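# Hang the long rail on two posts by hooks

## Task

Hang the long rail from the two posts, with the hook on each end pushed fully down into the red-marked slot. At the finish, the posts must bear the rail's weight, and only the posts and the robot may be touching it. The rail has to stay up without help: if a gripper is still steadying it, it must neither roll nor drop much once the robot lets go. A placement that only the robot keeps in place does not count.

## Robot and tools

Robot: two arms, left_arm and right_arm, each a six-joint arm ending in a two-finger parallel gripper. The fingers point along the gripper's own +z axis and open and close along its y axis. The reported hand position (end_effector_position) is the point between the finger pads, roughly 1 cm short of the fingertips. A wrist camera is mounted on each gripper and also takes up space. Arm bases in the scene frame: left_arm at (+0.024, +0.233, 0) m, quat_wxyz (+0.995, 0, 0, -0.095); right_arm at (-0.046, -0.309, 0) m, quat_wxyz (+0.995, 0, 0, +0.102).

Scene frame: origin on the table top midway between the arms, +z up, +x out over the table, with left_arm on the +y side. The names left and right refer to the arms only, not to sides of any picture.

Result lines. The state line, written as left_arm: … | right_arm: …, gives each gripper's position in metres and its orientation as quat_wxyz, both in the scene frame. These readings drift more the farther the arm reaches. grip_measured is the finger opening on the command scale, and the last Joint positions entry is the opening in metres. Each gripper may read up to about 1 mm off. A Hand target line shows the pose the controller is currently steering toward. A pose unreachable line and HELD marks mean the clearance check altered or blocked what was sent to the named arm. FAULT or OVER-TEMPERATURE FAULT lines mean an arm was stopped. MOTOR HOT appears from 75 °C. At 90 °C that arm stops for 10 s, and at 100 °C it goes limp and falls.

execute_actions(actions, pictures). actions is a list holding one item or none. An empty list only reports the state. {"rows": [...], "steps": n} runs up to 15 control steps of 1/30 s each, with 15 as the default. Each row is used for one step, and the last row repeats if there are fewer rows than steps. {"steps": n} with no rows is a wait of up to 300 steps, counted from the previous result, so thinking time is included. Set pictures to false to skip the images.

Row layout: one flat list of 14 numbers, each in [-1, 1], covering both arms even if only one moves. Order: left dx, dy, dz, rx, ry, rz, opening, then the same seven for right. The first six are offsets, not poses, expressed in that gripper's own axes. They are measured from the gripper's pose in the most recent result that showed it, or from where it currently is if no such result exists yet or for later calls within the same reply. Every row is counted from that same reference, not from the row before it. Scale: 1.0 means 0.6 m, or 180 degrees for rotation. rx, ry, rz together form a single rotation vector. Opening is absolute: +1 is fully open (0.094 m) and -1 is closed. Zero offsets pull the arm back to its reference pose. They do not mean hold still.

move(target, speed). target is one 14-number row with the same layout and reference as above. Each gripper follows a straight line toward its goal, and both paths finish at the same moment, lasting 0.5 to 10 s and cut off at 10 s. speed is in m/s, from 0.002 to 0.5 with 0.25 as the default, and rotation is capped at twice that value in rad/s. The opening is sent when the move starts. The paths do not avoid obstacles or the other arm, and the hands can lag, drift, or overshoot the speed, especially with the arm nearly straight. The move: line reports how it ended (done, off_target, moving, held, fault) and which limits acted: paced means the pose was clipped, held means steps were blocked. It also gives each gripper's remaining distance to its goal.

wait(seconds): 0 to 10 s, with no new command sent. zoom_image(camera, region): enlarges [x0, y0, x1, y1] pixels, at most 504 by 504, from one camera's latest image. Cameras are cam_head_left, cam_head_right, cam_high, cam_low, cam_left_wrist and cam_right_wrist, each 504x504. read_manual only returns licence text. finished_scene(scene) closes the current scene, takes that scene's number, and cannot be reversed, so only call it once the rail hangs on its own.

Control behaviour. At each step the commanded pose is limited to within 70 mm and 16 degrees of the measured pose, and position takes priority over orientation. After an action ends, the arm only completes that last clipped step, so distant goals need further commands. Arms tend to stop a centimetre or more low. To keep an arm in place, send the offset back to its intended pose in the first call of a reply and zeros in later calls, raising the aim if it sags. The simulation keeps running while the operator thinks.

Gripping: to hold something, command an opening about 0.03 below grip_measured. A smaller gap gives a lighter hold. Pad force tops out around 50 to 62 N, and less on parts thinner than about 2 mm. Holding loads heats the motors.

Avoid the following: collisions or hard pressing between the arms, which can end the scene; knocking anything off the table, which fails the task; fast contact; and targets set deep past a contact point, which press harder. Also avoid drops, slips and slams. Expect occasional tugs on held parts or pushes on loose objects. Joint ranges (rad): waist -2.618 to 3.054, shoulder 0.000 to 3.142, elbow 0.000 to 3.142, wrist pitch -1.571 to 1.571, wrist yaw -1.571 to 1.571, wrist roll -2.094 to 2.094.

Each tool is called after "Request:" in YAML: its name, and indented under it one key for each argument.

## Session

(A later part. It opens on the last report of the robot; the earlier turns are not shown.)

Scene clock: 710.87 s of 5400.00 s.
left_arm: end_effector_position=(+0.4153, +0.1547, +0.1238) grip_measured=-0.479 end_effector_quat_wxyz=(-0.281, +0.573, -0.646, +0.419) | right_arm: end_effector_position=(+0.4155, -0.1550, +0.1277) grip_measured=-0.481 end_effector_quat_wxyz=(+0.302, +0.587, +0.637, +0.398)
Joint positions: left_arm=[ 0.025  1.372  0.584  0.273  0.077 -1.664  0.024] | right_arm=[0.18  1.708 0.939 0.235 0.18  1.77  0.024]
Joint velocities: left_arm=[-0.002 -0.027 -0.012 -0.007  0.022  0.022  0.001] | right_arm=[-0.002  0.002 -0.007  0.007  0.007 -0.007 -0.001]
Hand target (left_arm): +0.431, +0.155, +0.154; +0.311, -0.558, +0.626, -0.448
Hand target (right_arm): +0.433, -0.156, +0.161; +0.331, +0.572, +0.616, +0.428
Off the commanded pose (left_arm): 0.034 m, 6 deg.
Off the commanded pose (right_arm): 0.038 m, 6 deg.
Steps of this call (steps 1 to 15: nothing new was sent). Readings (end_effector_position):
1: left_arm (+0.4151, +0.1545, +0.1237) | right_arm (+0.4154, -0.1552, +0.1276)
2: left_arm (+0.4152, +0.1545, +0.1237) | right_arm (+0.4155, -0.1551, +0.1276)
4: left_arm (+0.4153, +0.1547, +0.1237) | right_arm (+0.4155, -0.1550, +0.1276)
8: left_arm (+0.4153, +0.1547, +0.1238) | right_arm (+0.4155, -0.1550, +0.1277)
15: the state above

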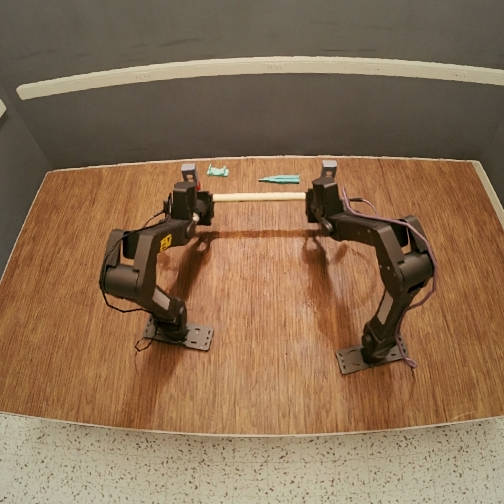

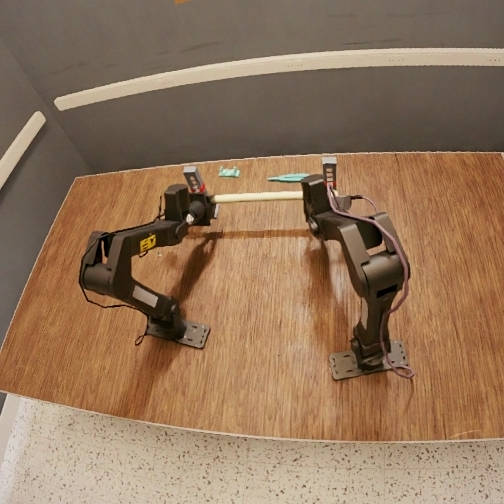

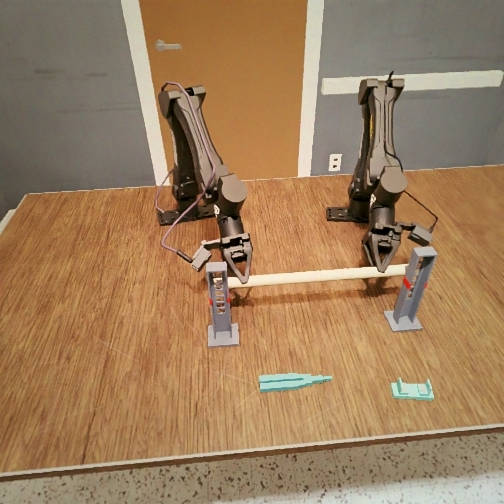

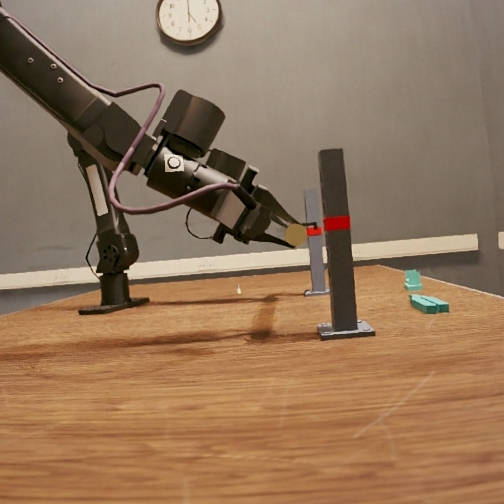

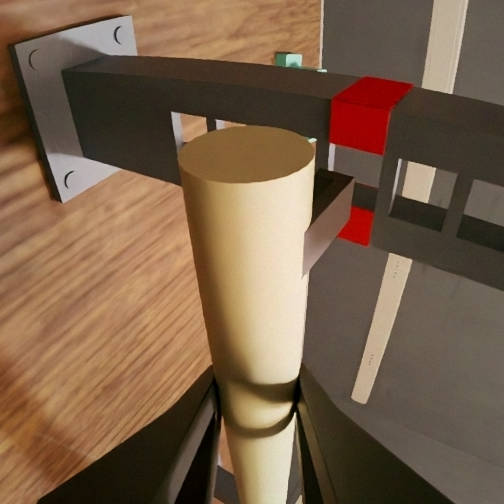

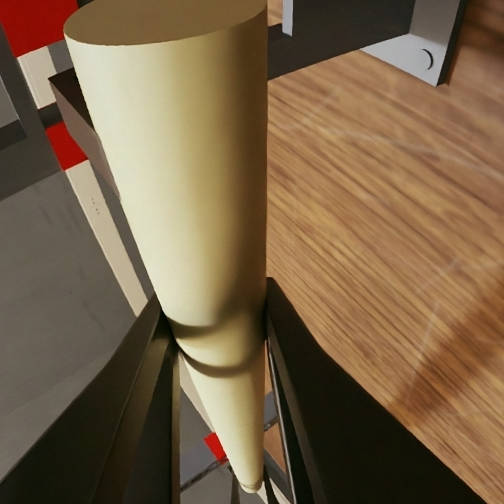

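Request:
execute_actions:
  actions:
    - {"rows": [[0.0001,-0.0588,-0.0008,0.0309,-0.0013,0.0017,-0.515,-0.0011,0.0647,-0.0013,-0.0312,-0.0008,0.0003,-0.515],[-0.0003,-0.0608,0.0012,0.0309,-0.0013,0.0017,-0.515,-0.0014,0.0668,0.0008,-0.0312,-0.0008,0.0003,-0.515],[-0.0008,-0.0629,0.0032,0.0309,-0.0013,0.0017,-0.515,-0.0017,0.0688,0.0028,-0.0312,-0.0008,0.0003,-0.515],[-0.0012,-0.0650,0.0052,0.0309,-0.0013,0.0017,-0.515,-0.0020,0.0709,0.0048,-0.0312,-0.0008,0.0003,-0.515],[-0.0017,-0.0664,0.0076,0.0309,-0.0013,0.0017,-0.515,-0.0024,0.0724,0.0072,-0.0312,-0.0008,0.0003,-0.515],[-0.0022,-0.0678,0.0100,0.0309,-0.0013,0.0017,-0.515,-0.0028,0.0738,0.0096,-0.0312,-0.0008,0.0003,-0.515],[-0.0028,-0.0693,0.0123,0.0309,-0.0013,0.0017,-0.515,-0.0031,0.0752,0.0120,-0.0312,-0.0008,0.0003,-0.515],[-0.0033,-0.0707,0.0147,0.0309,-0.0013,0.0017,-0.515,-0.0035,0.0766,0.0144,-0.0312,-0.0008,0.0003,-0.515],[-0.0038,-0.0721,0.0171,0.0309,-0.0013,0.0017,-0.515,-0.0039,0.0781,0.0168,-0.0312,-0.0008,0.0003,-0.515],[-0.0043,-0.0735,0.0195,0.0309,-0.0013,0.0017,-0.515,-0.0042,0.0795,0.0192,-0.0312,-0.0008,0.0003,-0.515],[-0.0049,-0.0750,0.0218,0.0309,-0.0013,0.0017,-0.515,-0.0046,0.0809,0.0216,-0.0312,-0.0008,0.0003,-0.515],[-0.0054,-0.0764,0.0242,0.0309,-0.0013,0.0017,-0.515,-0.0049,0.0824,0.0240,-0.0312,-0.0008,0.0003,-0.515],[-0.0059,-0.0778,0.0266,0.0309,-0.0013,0.0017,-0.515,-0.0053,0.0838,0.0264,-0.0312,-0.0008,0.0003,-0.515]], "steps": 15}
  pictures: false

Request:
wait:
  seconds: 0.5

Request:
zoom_image:
  camera: "cam_low"
  region: [260, 190, 360, 270]

Request:
zoom_image:
  camera: "cam_left_wrist"
  region: [280, 60, 500, 280]

Scene clock: 814.57 s of 5400.00 s.
left_arm: end_effector_position=(+0.4261, +0.1543, +0.1278) grip_measured=-0.479 end_effector_quat_wxyz=(-0.279, +0.575, -0.645, +0.419) | right_arm: end_effector_position=(+0.4263, -0.1553, +0.1325) grip_measured=-0.481 end_effector_quat_wxyz=(+0.303, +0.587, +0.639, +0.394)
Joint positions: left_arm=[ 0.031  1.408  0.633  0.256  0.082 -1.663  0.024] | right_arm=[0.169 1.734 0.997 0.198 0.174 1.762 0.024]
Joint velocities: left_arm=[ 0.017  0.002  0.017 -0.11   0.051 -0.022 -0.001] | right_arm=[-0.007  0.007  0.056 -0.081  0.037 -0.007 -0.   ]
Hand target (left_arm): +0.449, +0.156, +0.157; +0.310, -0.559, +0.625, -0.447
Hand target (right_arm): +0.451, -0.157, +0.163; +0.331, +0.572, +0.617, +0.427
Off the commanded pose (left_arm): 0.039 m, 6 deg.
Off the commanded pose (right_arm): 0.042 m, 6 deg.
Steps of this call (steps 1 to 90: nothing new was sent; then 100.20 s passed at rest; steps 91 to 105: all 15 steps of this action). Readings (end_effector_position):
91: left_arm (+0.4153, +0.1547, +0.1238) | right_arm (+0.4155, -0.1550, +0.1277)
92: left_arm (+0.4153, +0.1547, +0.1238) | right_arm (+0.4155, -0.1550, +0.1277)
94: left_arm (+0.4164, +0.1546, +0.1248) | right_arm (+0.4168, -0.1549, +0.1287)
98: left_arm (+0.4237, +0.1542, +0.1293) | right_arm (+0.4249, -0.1554, +0.1332)
105: the state above

Scene clock: 815.07 s of 5400.00 s.
left_arm: end_effector_position=(+0.4261, +0.1543, +0.1278) grip_measured=-0.479 end_effector_quat_wxyz=(-0.278, +0.575, -0.646, +0.418) | right_arm: end_effector_position=(+0.4262, -0.1554, +0.1323) grip_measured=-0.481 end_effector_quat_wxyz=(+0.302, +0.588, +0.640, +0.392)
Joint positions: left_arm=[ 0.032  1.408  0.636  0.25   0.085 -1.663  0.024] | right_arm=[0.169 1.734 1.    0.19  0.174 1.762 0.024]
Joint velocities: left_arm=[-0.022 -0.002 -0.007 -0.007 -0.051 -0.007  0.001] | right_arm=[ 0.002  0.012 -0.007  0.007  0.007 -0.066  0.   ]
Hand target (left_arm): +0.449, +0.156, +0.157; +0.310, -0.559, +0.625, -0.447
Hand target (right_arm): +0.451, -0.157, +0.163; +0.331, +0.572, +0.617, +0.427
Off the commanded pose (left_arm): 0.039 m, 6 deg.
Off the commanded pose (right_arm): 0.042 m, 6 deg.
Steps of this call (steps 1 to 15: nothing new was sent). Readings (end_effector_position):
1: left_arm (+0.4261, +0.1543, +0.1278) | right_arm (+0.4262, -0.1553, +0.1324)
2: left_arm (+0.4261, +0.1544, +0.1278) | right_arm (+0.4262, -0.1552, +0.1324)
4: left_arm (+0.4260, +0.1542, +0.1277) | right_arm (+0.4262, -0.1552, +0.1325)
8: left_arm (+0.4261, +0.1543, +0.1278) | right_arm (+0.4262, -0.1553, +0.1324)
15: the state above

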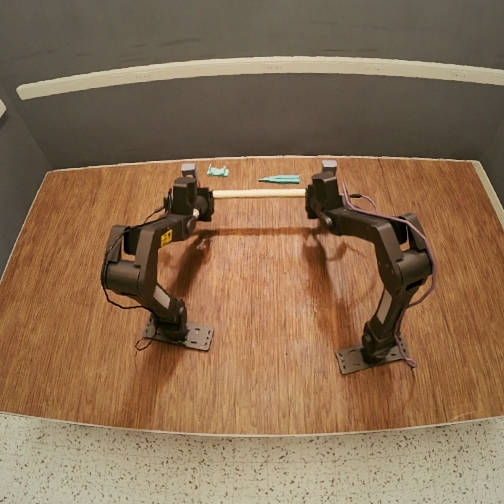

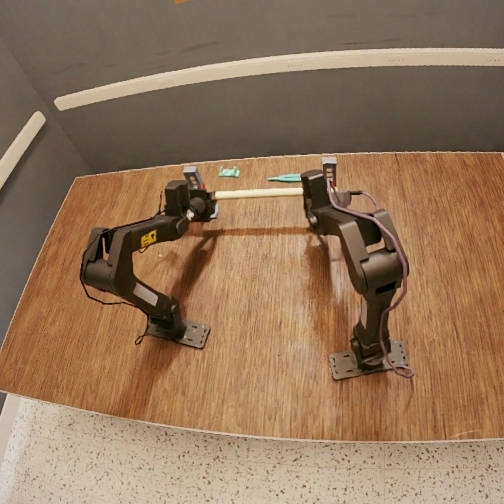

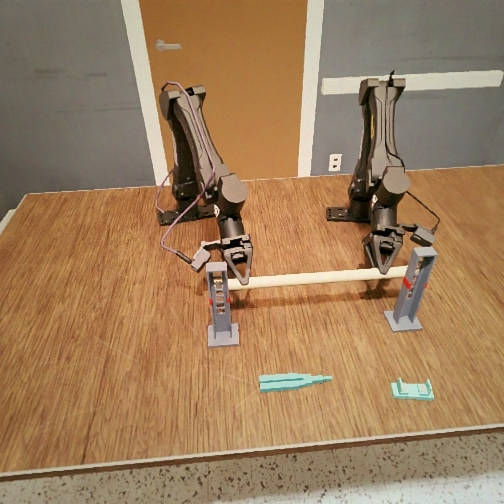

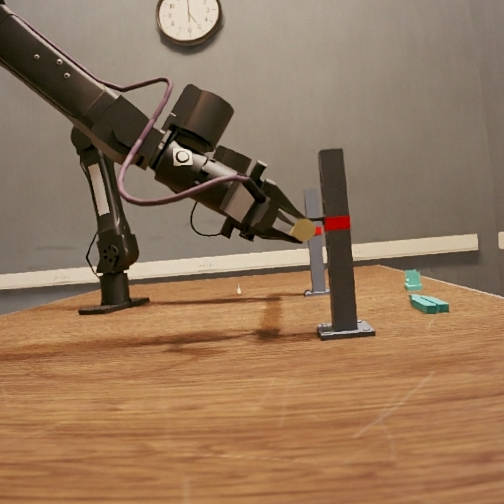

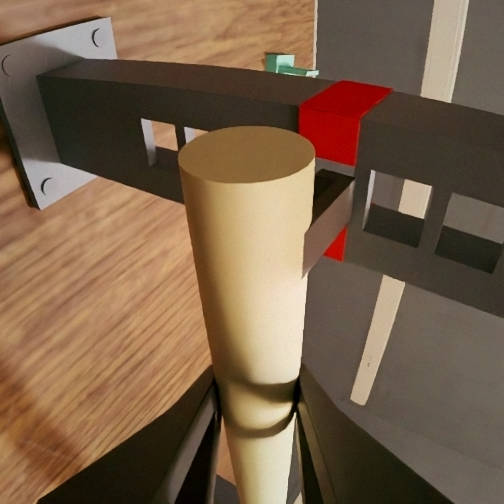

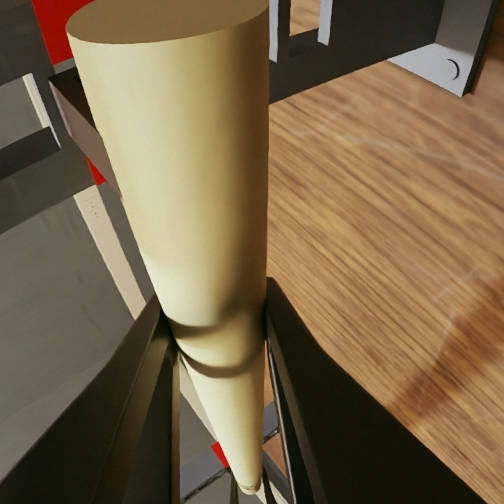

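Region (260, 190, 360, 270) of cam_low's 504x504 image, scaled by 5.040, with more detail than that image has; it fills the top 403 rows of this view, and the rest is white.

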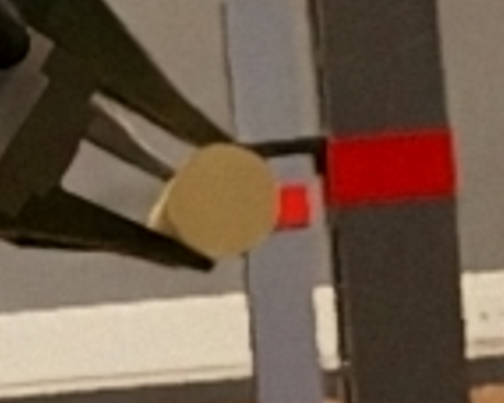

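Region (280, 60, 500, 280) of cam_left_wrist's 504x504 image, scaled by 2.291, with more detail than that image has.

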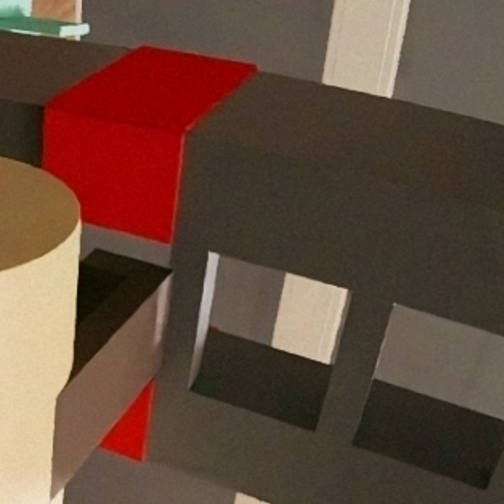

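Request:
execute_actions:
  actions: []

Scene clock: 836.10 s of 5400.00 s.
left_arm: end_effector_position=(+0.4261, +0.1543, +0.1278) grip_measured=-0.479 end_effector_quat_wxyz=(-0.278, +0.575, -0.646, +0.418) | right_arm: end_effector_position=(+0.4262, -0.1554, +0.1323) grip_measured=-0.481 end_effector_quat_wxyz=(+0.302, +0.588, +0.640, +0.392)
Joint positions: left_arm=[ 0.032  1.408  0.636  0.25   0.085 -1.663  0.024] | right_arm=[0.169 1.734 1.    0.19  0.174 1.762 0.024]
Joint velocities: left_arm=[-0.007  0.022  0.012  0.022 -0.007 -0.11  -0.   ] | right_arm=[ 0.012 -0.002  0.007 -0.037  0.007 -0.022 -0.   ]
Hand target (left_arm): +0.449, +0.156, +0.157; +0.310, -0.559, +0.625, -0.447
Hand target (right_arm): +0.451, -0.157, +0.163; +0.331, +0.572, +0.617, +0.427
Off the commanded pose (left_arm): 0.039 m, 6 deg.
Off the commanded pose (right_arm): 0.042 m, 6 deg.
Steps of this call (steps 1 to 90: nothing new was sent; then 18.03 s passed at rest). Readings (end_effector_position):
1: left_arm (+0.4261, +0.1543, +0.1278) | right_arm (+0.4262, -0.1554, +0.1323)
2: left_arm (+0.4261, +0.1543, +0.1278) | right_arm (+0.4262, -0.1554, +0.1323)
4: left_arm (+0.4261, +0.1543, +0.1278) | right_arm (+0.4262, -0.1554, +0.1323)
8: left_arm (+0.4261, +0.1543, +0.1278) | right_arm (+0.4262, -0.1554, +0.1323)
90: the state above

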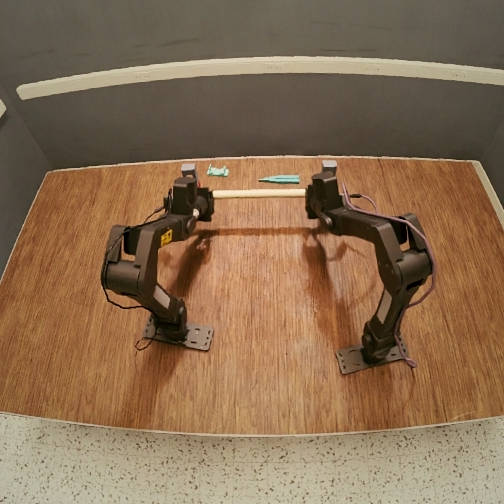

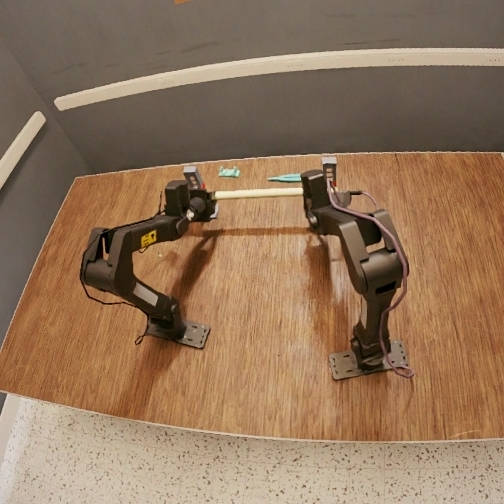

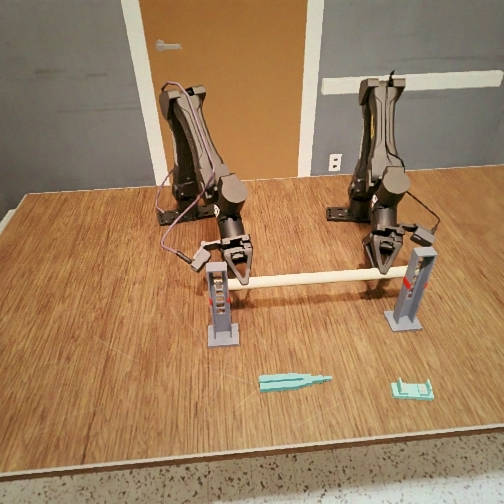

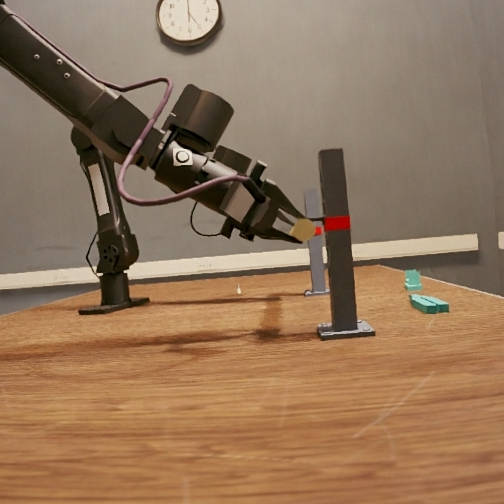

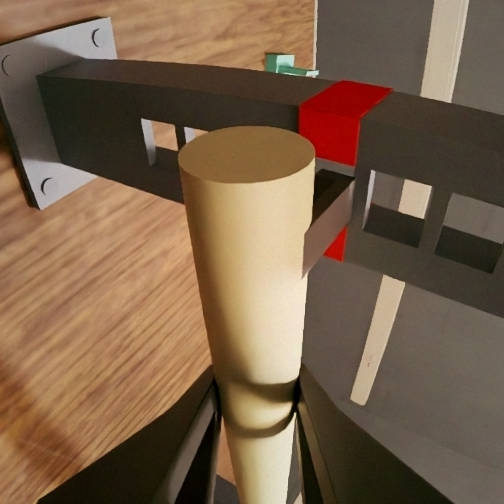

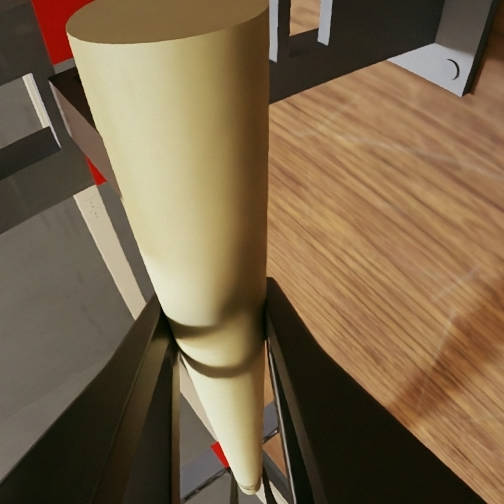

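Request:
zoom_image:
  camera: "cam_low"
  region: [260, 190, 360, 270]

Request:
zoom_image:
  camera: "cam_left_wrist"
  region: [280, 60, 500, 280]

Region (260, 190, 360, 270) of cam_low's 504x504 image, scaled by 5.040, with more detail than that image has; it fills the top 403 rows of this view, and the rest is white.

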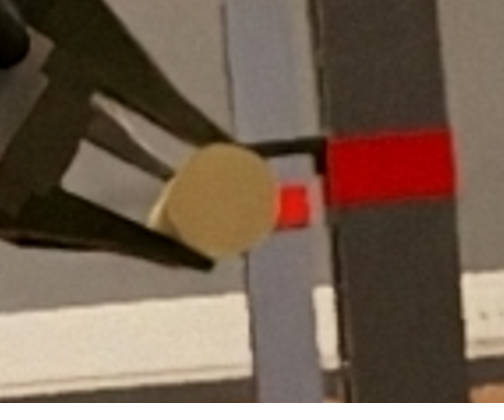

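Region (280, 60, 500, 280) of cam_left_wrist's 504x504 image, scaled by 2.291, with more detail than that image has.

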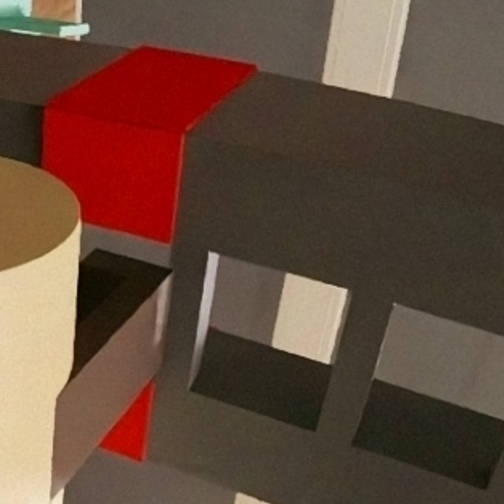

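Request:
execute_actions:
  actions:
    - {"rows": [[-0.0037,-0.0602,0.0066,0.0321,-0.002,0.0023,-0.515,-0.004,0.064,0.0076,-0.0339,0.0009,0.0016,-0.515],[-0.0036,-0.059,0.0058,0.0321,-0.002,0.0023,-0.515,-0.0038,0.0628,0.0067,-0.0339,0.0009,0.0016,-0.515],[-0.0034,-0.0579,0.0051,0.0321,-0.002,0.0023,-0.515,-0.0037,0.0616,0.0058,-0.0339,0.0009,0.0016,-0.515],[-0.0033,-0.0567,0.0043,0.0321,-0.002,0.0023,-0.515,-0.0035,0.0604,0.0049,-0.0339,0.0009,0.0016,-0.515],[-0.0031,-0.0555,0.0036,0.0321,-0.002,0.0023,-0.515,-0.0034,0.0592,0.004,-0.0339,0.0009,0.0016,-0.515],[-0.003,-0.0543,0.0029,0.0321,-0.002,0.0023,-0.515,-0.0033,0.058,0.0032,-0.0339,0.0009,0.0016,-0.515],[-0.0028,-0.0532,0.0021,0.0321,-0.002,0.0023,-0.515,-0.0031,0.0569,0.0023,-0.0339,0.0009,0.0016,-0.515],[-0.0026,-0.052,0.0014,0.0321,-0.002,0.0023,-0.515,-0.003,0.0557,0.0014,-0.0339,0.0009,0.0016,-0.515],[-0.0025,-0.0508,0.0006,0.0321,-0.002,0.0023,-0.515,-0.0028,0.0545,0.0005,-0.0339,0.0009,0.0016,-0.515],[-0.0023,-0.0496,-0.0001,0.0321,-0.002,0.0023,-0.515,-0.0027,0.0533,-0.0004,-0.0339,0.0009,0.0016,-0.515],[-0.0022,-0.0485,-0.0009,0.0321,-0.002,0.0023,-0.515,-0.0025,0.0521,-0.0013,-0.0339,0.0009,0.0016,-0.515],[-0.002,-0.0473,-0.0016,0.0321,-0.002,0.0023,-0.515,-0.0024,0.0509,-0.0022,-0.0339,0.0009,0.0016,-0.515]], "steps": 15}
  pictures: false

Request:
wait:
  seconds: 0.5

Request:
zoom_image:
  camera: "cam_low"
  region: [260, 190, 360, 270]

Scene clock: 903.40 s of 5400.00 s.
left_arm: end_effector_position=(+0.4260, +0.1543, +0.1279) grip_measured=-0.479 end_effector_quat_wxyz=(-0.278, +0.575, -0.646, +0.418) | right_arm: end_effector_position=(+0.4262, -0.1554, +0.1323) grip_measured=-0.481 end_effector_quat_wxyz=(+0.302, +0.588, +0.640, +0.392)
Joint positions: left_arm=[ 0.032  1.407  0.636  0.25   0.085 -1.663  0.024] | right_arm=[0.169 1.734 1.    0.19  0.174 1.762 0.024]
Joint velocities: left_arm=[ 0.002  0.002 -0.007  0.007  0.007 -0.022 -0.   ] | right_arm=[0.007 0.002 0.007 0.022 0.022 0.081 0.   ]
Hand target (left_arm): +0.438, +0.156, +0.153; +0.309, -0.560, +0.625, -0.447
Hand target (right_arm): +0.439, -0.157, +0.160; +0.330, +0.573, +0.617, +0.427
Off the commanded pose (left_arm): 0.028 m, 6 deg.
Off the commanded pose (right_arm): 0.031 m, 6 deg.
Steps of this call (steps 1 to 90: nothing new was sent; then 63.80 s passed at rest; steps 91 to 105: all 15 steps of this action). Readings (end_effector_position):
91: left_arm (+0.4260, +0.1543, +0.1276) | right_arm (+0.4262, -0.1554, +0.1323)
92: left_arm (+0.4260, +0.1543, +0.1276) | right_arm (+0.4262, -0.1554, +0.1323)
94: left_arm (+0.4260, +0.1543, +0.1276) | right_arm (+0.4262, -0.1554, +0.1323)
98: left_arm (+0.4260, +0.1543, +0.1276) | right_arm (+0.4262, -0.1554, +0.1323)
105: the state above

Scene clock: 903.90 s of 5400.00 s.
left_arm: end_effector_position=(+0.4260, +0.1543, +0.1279) grip_measured=-0.479 end_effector_quat_wxyz=(-0.278, +0.575, -0.646, +0.418) | right_arm: end_effector_position=(+0.4262, -0.1554, +0.1323) grip_measured=-0.481 end_effector_quat_wxyz=(+0.302, +0.588, +0.640, +0.392)
Joint positions: left_arm=[ 0.032  1.407  0.636  0.25   0.085 -1.663  0.024] | right_arm=[0.169 1.734 1.    0.19  0.174 1.762 0.024]
Joint velocities: left_arm=[-0.007  0.012 -0.017  0.007  0.037  0.051 -0.   ] | right_arm=[-0.017  0.002  0.002  0.022  0.007  0.022 -0.   ]
Hand target (left_arm): +0.438, +0.156, +0.153; +0.309, -0.560, +0.625, -0.447
Hand target (right_arm): +0.439, -0.157, +0.160; +0.330, +0.573, +0.617, +0.427
Off the commanded pose (left_arm): 0.028 m, 6 deg.
Off the commanded pose (right_arm): 0.031 m, 6 deg.
Steps of this call (steps 1 to 15: nothing new was sent). Readings (end_effector_position):
1: left_arm (+0.4260, +0.1543, +0.1279) | right_arm (+0.4262, -0.1554, +0.1323)
2: left_arm (+0.4260, +0.1543, +0.1279) | right_arm (+0.4262, -0.1554, +0.1323)
4: left_arm (+0.4260, +0.1543, +0.1279) | right_arm (+0.4262, -0.1554, +0.1323)
8: left_arm (+0.4260, +0.1543, +0.1279) | right_arm (+0.4262, -0.1554, +0.1323)
15: the state above

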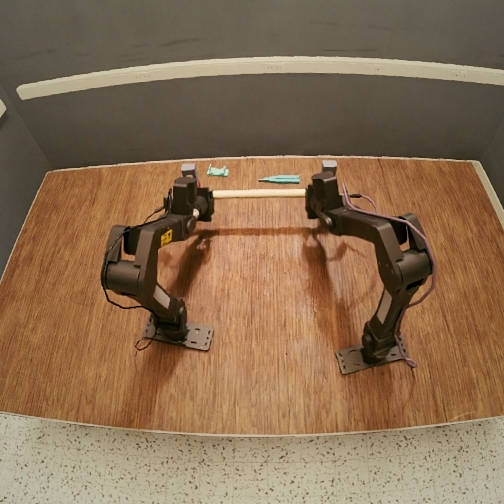

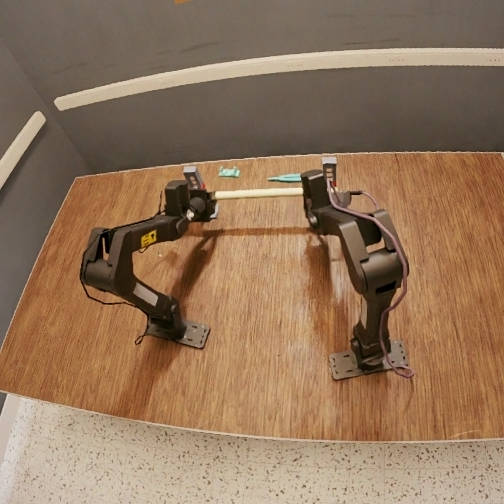

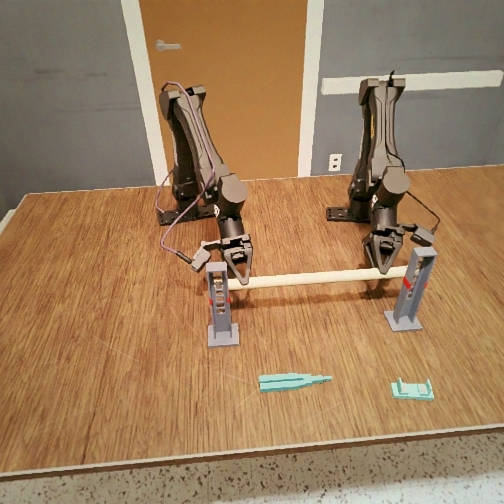

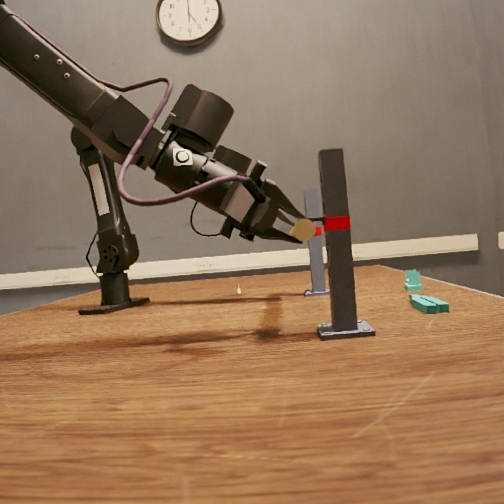

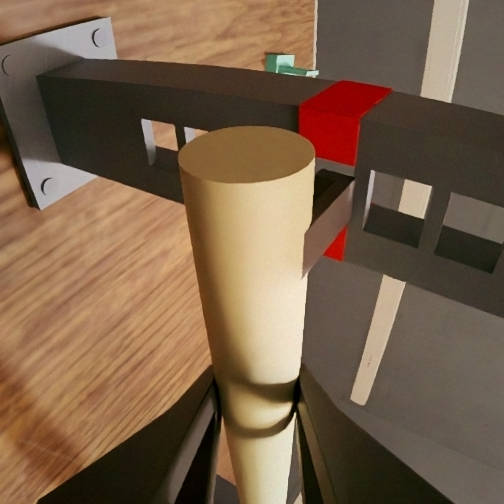

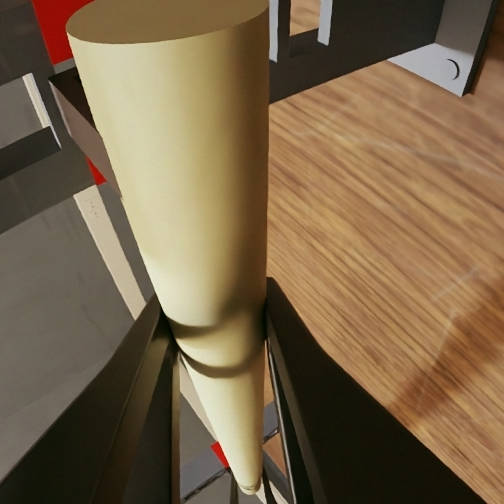

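Region (260, 190, 360, 270) of cam_low's 504x504 image, scaled by 5.040, with more detail than that image has; it fills the top 403 rows of this view, and the rest is white.

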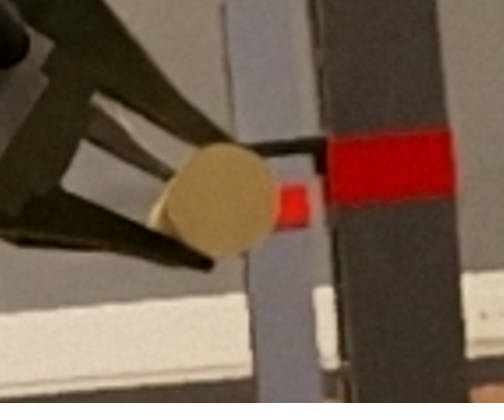

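Request:
execute_actions:
  actions:
    - {"rows": [[-0.0021,-0.0467,-0.0013,0.0318,-0.002,0.0023,-0.515,-0.0025,0.0503,-0.0019,-0.0336,0.0009,0.0016,-0.515],[-0.0022,-0.0462,-0.001,0.0315,-0.002,0.0023,-0.515,-0.0025,0.0498,-0.0015,-0.0334,0.0009,0.0016,-0.515],[-0.0023,-0.0456,-0.0006,0.0311,-0.002,0.0023,-0.515,-0.0026,0.0492,-0.0012,-0.0331,0.0009,0.0016,-0.515],[-0.0023,-0.0451,-0.0003,0.0308,-0.002,0.0023,-0.515,-0.0026,0.0487,-0.0009,-0.0329,0.0009,0.0016,-0.515],[-0.0024,-0.0445,0.0,0.0305,-0.002,0.0023,-0.515,-0.0027,0.0481,-0.0005,-0.0326,0.0009,0.0016,-0.515],[-0.0025,-0.044,0.0004,0.0302,-0.002,0.0023,-0.515,-0.0027,0.0476,-0.0002,-0.0324,0.0009,0.0016,-0.515],[-0.0026,-0.0434,0.0007,0.0299,-0.002,0.0023,-0.515,-0.0028,0.047,0.0001,-0.0321,0.0009,0.0016,-0.515],[-0.0027,-0.0428,0.001,0.0296,-0.002,0.0023,-0.515,-0.0028,0.0464,0.0005,-0.0318,0.0009,0.0016,-0.515],[-0.0028,-0.0423,0.0013,0.0293,-0.002,0.0023,-0.515,-0.0029,0.0459,0.0008,-0.0316,0.0009,0.0016,-0.515],[-0.0028,-0.0417,0.0017,0.0289,-0.002,0.0023,-0.515,-0.0029,0.0453,0.0011,-0.0313,0.0009,0.0016,-0.515],[-0.0029,-0.0412,0.002,0.0286,-0.002,0.0023,-0.515,-0.003,0.0448,0.0015,-0.0311,0.0009,0.0016,-0.515],[-0.003,-0.0406,0.0023,0.0283,-0.002,0.0023,-0.515,-0.003,0.0442,0.0018,-0.0308,0.0009,0.0016,-0.515]], "steps": 15}
  pictures: false

Request:
execute_actions:
  actions:
    - {"steps": 15}
  pictures: false

Scene clock: 981.00 s of 5400.00 s.
left_arm: end_effector_position=(+0.4260, +0.1543, +0.1279) grip_measured=-0.479 end_effector_quat_wxyz=(-0.278, +0.575, -0.646, +0.418) | right_arm: end_effector_position=(+0.4262, -0.1554, +0.1323) grip_measured=-0.481 end_effector_quat_wxyz=(+0.302, +0.588, +0.640, +0.392)
Joint positions: left_arm=[ 0.032  1.407  0.636  0.25   0.085 -1.663  0.024] | right_arm=[0.169 1.734 1.    0.19  0.174 1.762 0.024]
Joint velocities: left_arm=[ 0.017 -0.012  0.007 -0.007 -0.095  0.037  0.   ] | right_arm=[ 0.002 -0.012  0.012 -0.037 -0.037 -0.081 -0.001]
Hand target (left_arm): +0.438, +0.156, +0.148; +0.306, -0.562, +0.628, -0.443
Hand target (right_arm): +0.439, -0.157, +0.155; +0.327, +0.575, +0.619, +0.424
Off the commanded pose (left_arm): 0.024 m, 5 deg.
Off the commanded pose (right_arm): 0.027 m, 6 deg.
Steps of this call (steps 1 to 90: nothing new was sent; then 73.60 s passed at rest; steps 91 to 105: all 15 steps of this action). Readings (end_effector_position):
91: left_arm (+0.4260, +0.1543, +0.1279) | right_arm (+0.4262, -0.1554, +0.1323)
92: left_arm (+0.4260, +0.1543, +0.1279) | right_arm (+0.4262, -0.1554, +0.1323)
94: left_arm (+0.4260, +0.1543, +0.1279) | right_arm (+0.4262, -0.1554, +0.1323)
98: left_arm (+0.4260, +0.1543, +0.1279) | right_arm (+0.4262, -0.1554, +0.1323)
105: the state above

Scene clock: 981.50 s of 5400.00 s.
left_arm: end_effector_position=(+0.4260, +0.1543, +0.1279) grip_measured=-0.479 end_effector_quat_wxyz=(-0.278, +0.575, -0.646, +0.418) | right_arm: end_effector_position=(+0.4262, -0.1554, +0.1323) grip_measured=-0.481 end_effector_quat_wxyz=(+0.302, +0.588, +0.640, +0.392)
Joint positions: left_arm=[ 0.032  1.407  0.636  0.25   0.085 -1.663  0.024] | right_arm=[0.169 1.734 1.    0.19  0.174 1.762 0.024]
Joint velocities: left_arm=[ 0.002  0.002  0.012 -0.007  0.007  0.037 -0.002] | right_arm=[ 0.002  0.012 -0.007 -0.022  0.037  0.022  0.   ]
Hand target (left_arm): +0.438, +0.156, +0.148; +0.306, -0.562, +0.628, -0.443
Hand target (right_arm): +0.439, -0.157, +0.155; +0.327, +0.575, +0.619, +0.424
Off the commanded pose (left_arm): 0.024 m, 5 deg.
Off the commanded pose (right_arm): 0.027 m, 6 deg.
Steps of this call (steps 1 to 15: nothing new was sent). Readings (end_effector_position):
1: left_arm (+0.4260, +0.1543, +0.1279) | right_arm (+0.4262, -0.1554, +0.1323)
2: left_arm (+0.4260, +0.1543, +0.1279) | right_arm (+0.4262, -0.1554, +0.1323)
4: left_arm (+0.4260, +0.1543, +0.1279) | right_arm (+0.4262, -0.1554, +0.1323)
8: left_arm (+0.4260, +0.1543, +0.1279) | right_arm (+0.4262, -0.1554, +0.1323)
15: the state above

Request:
execute_actions:
  actions:
    - {"rows": [[-0.0031,-0.04,0.0026,0.028,-0.002,0.0023,-0.515,-0.0031,0.0436,0.0021,-0.0305,0.0009,0.0016,-0.515],[-0.0032,-0.0395,0.003,0.0277,-0.002,0.0023,-0.515,-0.0031,0.0431,0.0025,-0.0303,0.0009,0.0016,-0.515],[-0.0033,-0.0389,0.0033,0.0273,-0.002,0.0023,-0.515,-0.0032,0.0425,0.0028,-0.03,0.0009,0.0016,-0.515],[-0.0033,-0.0384,0.0036,0.027,-0.002,0.0023,-0.515,-0.0032,0.042,0.0031,-0.0298,0.0009,0.0016,-0.515],[-0.0034,-0.0378,0.0039,0.0267,-0.002,0.0023,-0.515,-0.0033,0.0414,0.0035,-0.0295,0.0009,0.0016,-0.515],[-0.0035,-0.0373,0.0043,0.0264,-0.002,0.0023,-0.515,-0.0033,0.0409,0.0038,-0.0293,0.0009,0.0016,-0.515],[-0.0036,-0.0367,0.0046,0.0261,-0.002,0.0023,-0.515,-0.0034,0.0403,0.0041,-0.029,0.0009,0.0016,-0.515],[-0.0037,-0.0361,0.0049,0.0258,-0.002,0.0023,-0.515,-0.0034,0.0397,0.0045,-0.0287,0.0009,0.0016,-0.515],[-0.0038,-0.0356,0.0052,0.0255,-0.002,0.0023,-0.515,-0.0035,0.0392,0.0048,-0.0285,0.0009,0.0016,-0.515],[-0.0038,-0.035,0.0056,0.0251,-0.002,0.0023,-0.515,-0.0035,0.0386,0.0051,-0.0282,0.0009,0.0016,-0.515],[-0.0039,-0.0345,0.0059,0.0248,-0.002,0.0023,-0.515,-0.0036,0.0381,0.0055,-0.028,0.0009,0.0016,-0.515],[-0.004,-0.0339,0.0062,0.0245,-0.002,0.0023,-0.515,-0.0036,0.0375,0.0058,-0.0277,0.0009,0.0016,-0.515]], "steps": 15}
  pictures: false

Request:
execute_actions:
  actions:
    - {"steps": 15}
  pictures: false

Scene clock: 1005.43 s of 5400.00 s.
left_arm: end_effector_position=(+0.4260, +0.1543, +0.1279) grip_measured=-0.479 end_effector_quat_wxyz=(-0.278, +0.575, -0.646, +0.418) | right_arm: end_effector_position=(+0.4262, -0.1554, +0.1323) grip_measured=-0.481 end_effector_quat_wxyz=(+0.302, +0.588, +0.640, +0.392)
Joint positions: left_arm=[ 0.032  1.407  0.636  0.25   0.085 -1.663  0.024] | right_arm=[0.169 1.734 1.    0.19  0.174 1.762 0.024]
Joint velocities: left_arm=[-0.012 -0.022 -0.017 -0.051  0.022  0.037  0.001] | right_arm=[ 0.017 -0.012 -0.002 -0.037 -0.037 -0.022 -0.001]
Hand target (left_arm): +0.438, +0.156, +0.144; +0.302, -0.564, +0.631, -0.439
Hand target (right_arm): +0.439, -0.157, +0.150; +0.324, +0.576, +0.621, +0.420
Off the commanded pose (left_arm): 0.021 m, 4 deg.
Off the commanded pose (right_arm): 0.023 m, 5 deg.
Steps of this call (steps 1 to 90: nothing new was sent; then 20.43 s passed at rest; steps 91 to 105: all 15 steps of this action). Readings (end_effector_position):
91: left_arm (+0.4260, +0.1543, +0.1279) | right_arm (+0.4262, -0.1554, +0.1323)
92: left_arm (+0.4260, +0.1543, +0.1279) | right_arm (+0.4262, -0.1554, +0.1323)
94: left_arm (+0.4260, +0.1543, +0.1279) | right_arm (+0.4262, -0.1554, +0.1323)
98: left_arm (+0.4260, +0.1543, +0.1279) | right_arm (+0.4262, -0.1554, +0.1323)
105: the state above

Scene clock: 1005.93 s of 5400.00 s.
left_arm: end_effector_position=(+0.4260, +0.1543, +0.1279) grip_measured=-0.479 end_effector_quat_wxyz=(-0.278, +0.575, -0.646, +0.418) | right_arm: end_effector_position=(+0.4262, -0.1554, +0.1323) grip_measured=-0.481 end_effector_quat_wxyz=(+0.302, +0.588, +0.640, +0.392)
Joint positions: left_arm=[ 0.032  1.407  0.636  0.25   0.085 -1.663  0.024] | right_arm=[0.169 1.734 1.    0.19  0.174 1.762 0.024]
Joint velocities: left_arm=[ 0.002 -0.002  0.007 -0.037 -0.007  0.022  0.   ] | right_arm=[-0.002  0.007 -0.007 -0.066  0.022 -0.037  0.   ]
Hand target (left_arm): +0.438, +0.156, +0.144; +0.302, -0.564, +0.631, -0.439
Hand target (right_arm): +0.439, -0.157, +0.150; +0.324, +0.576, +0.621, +0.420
Off the commanded pose (left_arm): 0.021 m, 4 deg.
Off the commanded pose (right_arm): 0.023 m, 5 deg.
Steps of this call (steps 1 to 15: nothing new was sent). Readings (end_effector_position):
1: left_arm (+0.4260, +0.1543, +0.1279) | right_arm (+0.4262, -0.1554, +0.1323)
2: left_arm (+0.4260, +0.1543, +0.1279) | right_arm (+0.4262, -0.1554, +0.1323)
4: left_arm (+0.4260, +0.1543, +0.1279) | right_arm (+0.4262, -0.1554, +0.1323)
8: left_arm (+0.4260, +0.1543, +0.1279) | right_arm (+0.4262, -0.1554, +0.1323)
15: the state above

Request:
execute_actions:
  actions:
    - {"rows": [[-0.0039,-0.0334,0.0059,0.0244,-0.002,0.0023,-0.515,-0.0036,0.037,0.0055,-0.0275,0.0009,0.0016,-0.515],[-0.0039,-0.0328,0.0055,0.0243,-0.002,0.0023,-0.515,-0.0035,0.0364,0.0052,-0.0274,0.0009,0.0016,-0.515],[-0.0038,-0.0323,0.0052,0.0242,-0.002,0.0023,-0.515,-0.0035,0.0359,0.0049,-0.0272,0.0009,0.0016,-0.515],[-0.0037,-0.0317,0.0049,0.0241,-0.002,0.0023,-0.515,-0.0034,0.0354,0.0046,-0.0271,0.0009,0.0016,-0.515],[-0.0037,-0.0312,0.0045,0.024,-0.002,0.0023,-0.515,-0.0034,0.0348,0.0043,-0.0269,0.0009,0.0016,-0.515],[-0.0036,-0.0306,0.0042,0.0239,-0.002,0.0023,-0.515,-0.0034,0.0343,0.004,-0.0268,0.0009,0.0016,-0.515],[-0.0035,-0.0301,0.0039,0.0237,-0.002,0.0023,-0.515,-0.0033,0.0338,0.0037,-0.0266,0.0009,0.0016,-0.515],[-0.0035,-0.0295,0.0036,0.0236,-0.002,0.0023,-0.515,-0.0033,0.0332,0.0034,-0.0264,0.0009,0.0016,-0.515],[-0.0034,-0.029,0.0033,0.0235,-0.002,0.0023,-0.515,-0.0032,0.0327,0.0031,-0.0263,0.0009,0.0016,-0.515],[-0.0033,-0.0284,0.003,0.0234,-0.002,0.0023,-0.515,-0.0032,0.0322,0.0028,-0.0261,0.0009,0.0016,-0.515],[-0.0033,-0.0279,0.0027,0.0233,-0.002,0.0023,-0.515,-0.0031,0.0316,0.0025,-0.026,0.0009,0.0016,-0.515],[-0.0032,-0.0273,0.0024,0.0232,-0.002,0.0023,-0.515,-0.0031,0.0311,0.0022,-0.0258,0.0009,0.0016,-0.515]], "steps": 15}
  pictures: false

Request:
execute_actions:
  actions:
    - {"steps": 15}
  pictures: false

Scene clock: 1042.30 s of 5400.00 s.
left_arm: end_effector_position=(+0.4258, +0.1543, +0.1277) grip_measured=-0.479 end_effector_quat_wxyz=(-0.280, +0.574, -0.645, +0.421) | right_arm: end_effector_position=(+0.4260, -0.1554, +0.1319) grip_measured=-0.481 end_effector_quat_wxyz=(+0.303, +0.587, +0.639, +0.394)
Joint positions: left_arm=[ 0.032  1.407  0.627  0.267  0.085 -1.663  0.024] | right_arm=[0.169 1.734 0.993 0.202 0.174 1.762 0.024]
Joint velocities: left_arm=[ 0.012  0.007  0.007  0.051  0.022 -0.066 -0.   ] | right_arm=[ 0.002 -0.012 -0.017 -0.037  0.007 -0.007  0.   ]
Hand target (left_arm): +0.435, +0.156, +0.141; +0.301, -0.564, +0.631, -0.438
Hand target (right_arm): +0.436, -0.157, +0.148; +0.323, +0.577, +0.623, +0.419
Off the commanded pose (left_arm): 0.017 m, 4 deg.
Off the commanded pose (right_arm): 0.019 m, 4 deg.
Steps of this call (steps 1 to 90: nothing new was sent; then 32.87 s passed at rest; steps 91 to 105: all 15 steps of this action). Readings (end_effector_position):
91: left_arm (+0.4260, +0.1543, +0.1279) | right_arm (+0.4262, -0.1554, +0.1323)
92: left_arm (+0.4260, +0.1543, +0.1279) | right_arm (+0.4262, -0.1554, +0.1323)
94: left_arm (+0.4258, +0.1543, +0.1276) | right_arm (+0.4262, -0.1554, +0.1323)
98: left_arm (+0.4258, +0.1543, +0.1276) | right_arm (+0.4262, -0.1554, +0.1323)
105: the state above

Scene clock: 1042.80 s of 5400.00 s.
left_arm: end_effector_position=(+0.4257, +0.1543, +0.1276) grip_measured=-0.479 end_effector_quat_wxyz=(-0.280, +0.573, -0.645, +0.421) | right_arm: end_effector_position=(+0.4260, -0.1554, +0.1319) grip_measured=-0.481 end_effector_quat_wxyz=(+0.303, +0.587, +0.639, +0.395)
Joint positions: left_arm=[ 0.032  1.407  0.626  0.268  0.085 -1.663  0.024] | right_arm=[0.169 1.734 0.992 0.203 0.174 1.762 0.024]
Joint velocities: left_arm=[-0.007 -0.017 -0.002 -0.007 -0.007 -0.022 -0.   ] | right_arm=[-0.002 -0.007  0.002  0.037 -0.007  0.022 -0.   ]
Hand target (left_arm): +0.435, +0.156, +0.141; +0.301, -0.564, +0.632, -0.438
Hand target (right_arm): +0.436, -0.157, +0.148; +0.323, +0.577, +0.623, +0.419
Off the commanded pose (left_arm): 0.017 m, 4 deg.
Off the commanded pose (right_arm): 0.019 m, 4 deg.
Steps of this call (steps 1 to 15: nothing new was sent). Readings (end_effector_position):
1: left_arm (+0.4257, +0.1543, +0.1276) | right_arm (+0.4260, -0.1554, +0.1318)
2: left_arm (+0.4258, +0.1543, +0.1277) | right_arm (+0.4260, -0.1554, +0.1319)
4: left_arm (+0.4258, +0.1543, +0.1277) | right_arm (+0.4260, -0.1554, +0.1318)
8: left_arm (+0.4257, +0.1543, +0.1276) | right_arm (+0.4260, -0.1554, +0.1319)
15: the state above

Request:
execute_actions:
  actions:
    - {"rows": [[-0.0032,-0.027,0.0027,0.0201,-0.002,0.0023,-0.515,-0.0031,0.0309,0.0023,-0.0237,0.0009,0.0016,-0.515],[-0.0032,-0.0261,0.0027,0.0196,-0.002,0.0023,-0.515,-0.0031,0.03,0.0023,-0.0232,0.0009,0.0016,-0.515],[-0.0032,-0.0251,0.0027,0.0191,-0.002,0.0023,-0.515,-0.0031,0.029,0.0023,-0.0227,0.0009,0.0016,-0.515],[-0.0032,-0.0242,0.0027,0.0186,-0.002,0.0023,-0.515,-0.0031,0.028,0.0023,-0.0222,0.0009,0.0016,-0.515],[-0.0032,-0.0232,0.0027,0.0181,-0.002,0.0023,-0.515,-0.0031,0.0271,0.0023,-0.0217,0.0009,0.0016,-0.515],[-0.0033,-0.0223,0.0027,0.0176,-0.002,0.0023,-0.515,-0.0031,0.0261,0.0024,-0.0212,0.0009,0.0016,-0.515],[-0.0033,-0.0213,0.0027,0.0171,-0.002,0.0023,-0.515,-0.0031,0.0251,0.0024,-0.0207,0.0009,0.0016,-0.515],[-0.0033,-0.0203,0.0027,0.0166,-0.002,0.0023,-0.515,-0.0031,0.0242,0.0024,-0.0202,0.0009,0.0016,-0.515],[-0.0033,-0.0194,0.0027,0.0161,-0.002,0.0023,-0.515,-0.0031,0.0232,0.0024,-0.0197,0.0009,0.0016,-0.515],[-0.0033,-0.0184,0.0027,0.0156,-0.002,0.0023,-0.515,-0.0031,0.0222,0.0024,-0.0192,0.0009,0.0016,-0.515],[-0.0033,-0.0175,0.0027,0.0151,-0.002,0.0023,-0.515,-0.0031,0.0213,0.0024,-0.0187,0.0009,0.0016,-0.515],[-0.0033,-0.0165,0.0027,0.0146,-0.002,0.0023,-0.515,-0.0031,0.0203,0.0024,-0.0182,0.0009,0.0016,-0.515]], "steps": 15}
  pictures: false

Request:
execute_actions:
  actions:
    - {"steps": 15}
  pictures: false

Scene clock: 1084.23 s of 5400.00 s.
left_arm: end_effector_position=(+0.4257, +0.1543, +0.1276) grip_measured=-0.479 end_effector_quat_wxyz=(-0.280, +0.573, -0.645, +0.421) | right_arm: end_effector_position=(+0.4260, -0.1554, +0.1319) grip_measured=-0.481 end_effector_quat_wxyz=(+0.303, +0.587, +0.639, +0.395)
Joint positions: left_arm=[ 0.032  1.407  0.626  0.268  0.085 -1.663  0.024] | right_arm=[0.169 1.734 0.992 0.203 0.174 1.762 0.024]
Joint velocities: left_arm=[0.007 0.012 0.002 0.007 0.022 0.007 0.   ] | right_arm=[ 0.002 -0.022 -0.007 -0.022  0.007  0.095 -0.001]
Hand target (left_arm): +0.432, +0.156, +0.135; +0.296, -0.566, +0.636, -0.432
Hand target (right_arm): +0.433, -0.157, +0.142; +0.317, +0.580, +0.626, +0.414
Off the commanded pose (left_arm): 0.010 m, 3 deg.
Off the commanded pose (right_arm): 0.012 m, 3 deg.
Steps of this call (steps 1 to 90: nothing new was sent; then 37.93 s passed at rest; steps 91 to 105: all 15 steps of this action). Readings (end_effector_position):
91: left_arm (+0.4257, +0.1543, +0.1276) | right_arm (+0.4260, -0.1554, +0.1319)
92: left_arm (+0.4257, +0.1543, +0.1276) | right_arm (+0.4260, -0.1554, +0.1319)
94: left_arm (+0.4257, +0.1543, +0.1276) | right_arm (+0.4260, -0.1554, +0.1319)
98: left_arm (+0.4257, +0.1543, +0.1276) | right_arm (+0.4260, -0.1554, +0.1319)
105: the state above

Scene clock: 1084.73 s of 5400.00 s.
left_arm: end_effector_position=(+0.4257, +0.1543, +0.1276) grip_measured=-0.479 end_effector_quat_wxyz=(-0.280, +0.573, -0.645, +0.421) | right_arm: end_effector_position=(+0.4260, -0.1554, +0.1319) grip_measured=-0.481 end_effector_quat_wxyz=(+0.303, +0.587, +0.639, +0.395)
Joint positions: left_arm=[ 0.032  1.407  0.626  0.268  0.085 -1.663  0.024] | right_arm=[0.169 1.734 0.992 0.203 0.174 1.762 0.024]
Joint velocities: left_arm=[ 0.007  0.007  0.002 -0.007  0.066 -0.095 -0.   ] | right_arm=[-0.012  0.002  0.007  0.007  0.022 -0.007  0.001]
Hand target (left_arm): +0.432, +0.156, +0.135; +0.296, -0.566, +0.636, -0.432
Hand target (right_arm): +0.433, -0.157, +0.142; +0.317, +0.580, +0.626, +0.414
Off the commanded pose (left_arm): 0.010 m, 3 deg.
Off the commanded pose (right_arm): 0.012 m, 3 deg.
Steps of this call (steps 1 to 15: nothing new was sent). Readings (end_effector_position):
1: left_arm (+0.4257, +0.1543, +0.1276) | right_arm (+0.4260, -0.1554, +0.1319)
2: left_arm (+0.4257, +0.1543, +0.1276) | right_arm (+0.4260, -0.1554, +0.1319)
4: left_arm (+0.4257, +0.1543, +0.1276) | right_arm (+0.4260, -0.1554, +0.1319)
8: left_arm (+0.4257, +0.1543, +0.1276) | right_arm (+0.4260, -0.1554, +0.1319)
15: the state above

Request:
execute_actions:
  actions:
    - {"rows": [[-0.0033,-0.0157,0.0027,0.0143,-0.002,0.0023,-0.515,-0.0031,0.0195,0.0024,-0.0179,0.0009,0.0016,-0.515],[-0.0033,-0.0148,0.0027,0.014,-0.002,0.0023,-0.515,-0.0031,0.0186,0.0024,-0.0176,0.0009,0.0016,-0.515],[-0.0033,-0.014,0.0027,0.0136,-0.002,0.0023,-0.515,-0.0031,0.0178,0.0024,-0.0172,0.0009,0.0016,-0.515],[-0.0033,-0.0132,0.0027,0.0133,-0.002,0.0023,-0.515,-0.0031,0.017,0.0025,-0.0169,0.0009,0.0016,-0.515],[-0.0033,-0.0123,0.0027,0.013,-0.002,0.0023,-0.515,-0.0031,0.0161,0.0025,-0.0166,0.0009,0.0016,-0.515],[-0.0034,-0.0115,0.0027,0.0127,-0.002,0.0023,-0.515,-0.0031,0.0153,0.0025,-0.0163,0.0009,0.0016,-0.515],[-0.0034,-0.0107,0.0027,0.0124,-0.002,0.0023,-0.515,-0.0031,0.0145,0.0025,-0.016,0.0009,0.0016,-0.515],[-0.0034,-0.0098,0.0027,0.0121,-0.002,0.0023,-0.515,-0.0031,0.0136,0.0025,-0.0157,0.0009,0.0016,-0.515],[-0.0034,-0.009,0.0027,0.0117,-0.002,0.0023,-0.515,-0.0031,0.0128,0.0026,-0.0153,0.0009,0.0016,-0.515],[-0.0034,-0.0082,0.0027,0.0114,-0.002,0.0023,-0.515,-0.0031,0.012,0.0026,-0.015,0.0009,0.0016,-0.515],[-0.0034,-0.0073,0.0027,0.0111,-0.002,0.0023,-0.515,-0.0031,0.0111,0.0026,-0.0147,0.0009,0.0016,-0.515],[-0.0034,-0.0065,0.0027,0.0108,-0.002,0.0023,-0.515,-0.0031,0.0103,0.0026,-0.0144,0.0009,0.0016,-0.515]], "steps": 15}
  pictures: false

Request:
execute_actions:
  actions:
    - {"steps": 15}
  pictures: false

Scene clock: 1119.87 s of 5400.00 s.
left_arm: end_effector_position=(+0.4226, +0.1549, +0.1177) grip_measured=-0.479 end_effector_quat_wxyz=(-0.274, +0.578, -0.648, +0.414) | right_arm: end_effector_position=(+0.4237, -0.1547, +0.1228) grip_measured=-0.481 end_effector_quat_wxyz=(+0.297, +0.588, +0.642, +0.392)
Joint positions: left_arm=[ 0.032  1.419  0.611  0.274  0.084 -1.665  0.024] | right_arm=[0.169 1.745 0.978 0.215 0.165 1.765 0.024]
Joint velocities: left_arm=[ 0.002  0.002 -0.007  0.022  0.037 -0.007  0.   ] | right_arm=[ 0.007 -0.017  0.007  0.051 -0.081 -0.051 -0.001]
Hand target (left_arm): +0.429, +0.156, +0.130; +0.293, -0.568, +0.638, -0.429
Hand target (right_arm): +0.430, -0.157, +0.137; +0.314, +0.582, +0.628, +0.410
Off the commanded pose (left_arm): 0.014 m, 3 deg.
Off the commanded pose (right_arm): 0.015 m, 3 deg.
Steps of this call (steps 1 to 90: nothing new was sent; then 31.63 s passed at rest; steps 91 to 105: all 15 steps of this action). Readings (end_effector_position):
91: left_arm (+0.4256, +0.1543, +0.1274) | right_arm (+0.4260, -0.1554, +0.1319)
92: left_arm (+0.4256, +0.1543, +0.1273) | right_arm (+0.4260, -0.1554, +0.1319)
94: left_arm (+0.4255, +0.1544, +0.1269) | right_arm (+0.4257, -0.1552, +0.1314)
98: left_arm (+0.4244, +0.1547, +0.1210) | right_arm (+0.4251, -0.1549, +0.1264)
105: the state above

Scene clock: 1120.37 s of 5400.00 s.
left_arm: end_effector_position=(+0.4227, +0.1549, +0.1177) grip_measured=-0.479 end_effector_quat_wxyz=(-0.274, +0.578, -0.648, +0.414) | right_arm: end_effector_position=(+0.4237, -0.1547, +0.1228) grip_measured=-0.481 end_effector_quat_wxyz=(+0.297, +0.588, +0.642, +0.392)
Joint positions: left_arm=[ 0.032  1.419  0.611  0.274  0.084 -1.665  0.024] | right_arm=[0.169 1.745 0.978 0.215 0.165 1.765 0.024]
Joint velocities: left_arm=[-0.012 -0.002 -0.007  0.007 -0.007 -0.022  0.001] | right_arm=[ 0.002  0.007 -0.012 -0.022  0.022  0.007  0.001]
Hand target (left_arm): +0.429, +0.156, +0.130; +0.293, -0.568, +0.638, -0.429
Hand target (right_arm): +0.430, -0.157, +0.137; +0.314, +0.582, +0.628, +0.410
Off the commanded pose (left_arm): 0.014 m, 3 deg.
Off the commanded pose (right_arm): 0.015 m, 3 deg.
Steps of this call (steps 1 to 15: nothing new was sent). Readings (end_effector_position):
1: left_arm (+0.4226, +0.1549, +0.1177) | right_arm (+0.4237, -0.1547, +0.1228)
2: left_arm (+0.4226, +0.1549, +0.1177) | right_arm (+0.4237, -0.1547, +0.1228)
4: left_arm (+0.4227, +0.1549, +0.1177) | right_arm (+0.4237, -0.1547, +0.1228)
8: left_arm (+0.4227, +0.1549, +0.1177) | right_arm (+0.4237, -0.1547, +0.1228)
15: the state above


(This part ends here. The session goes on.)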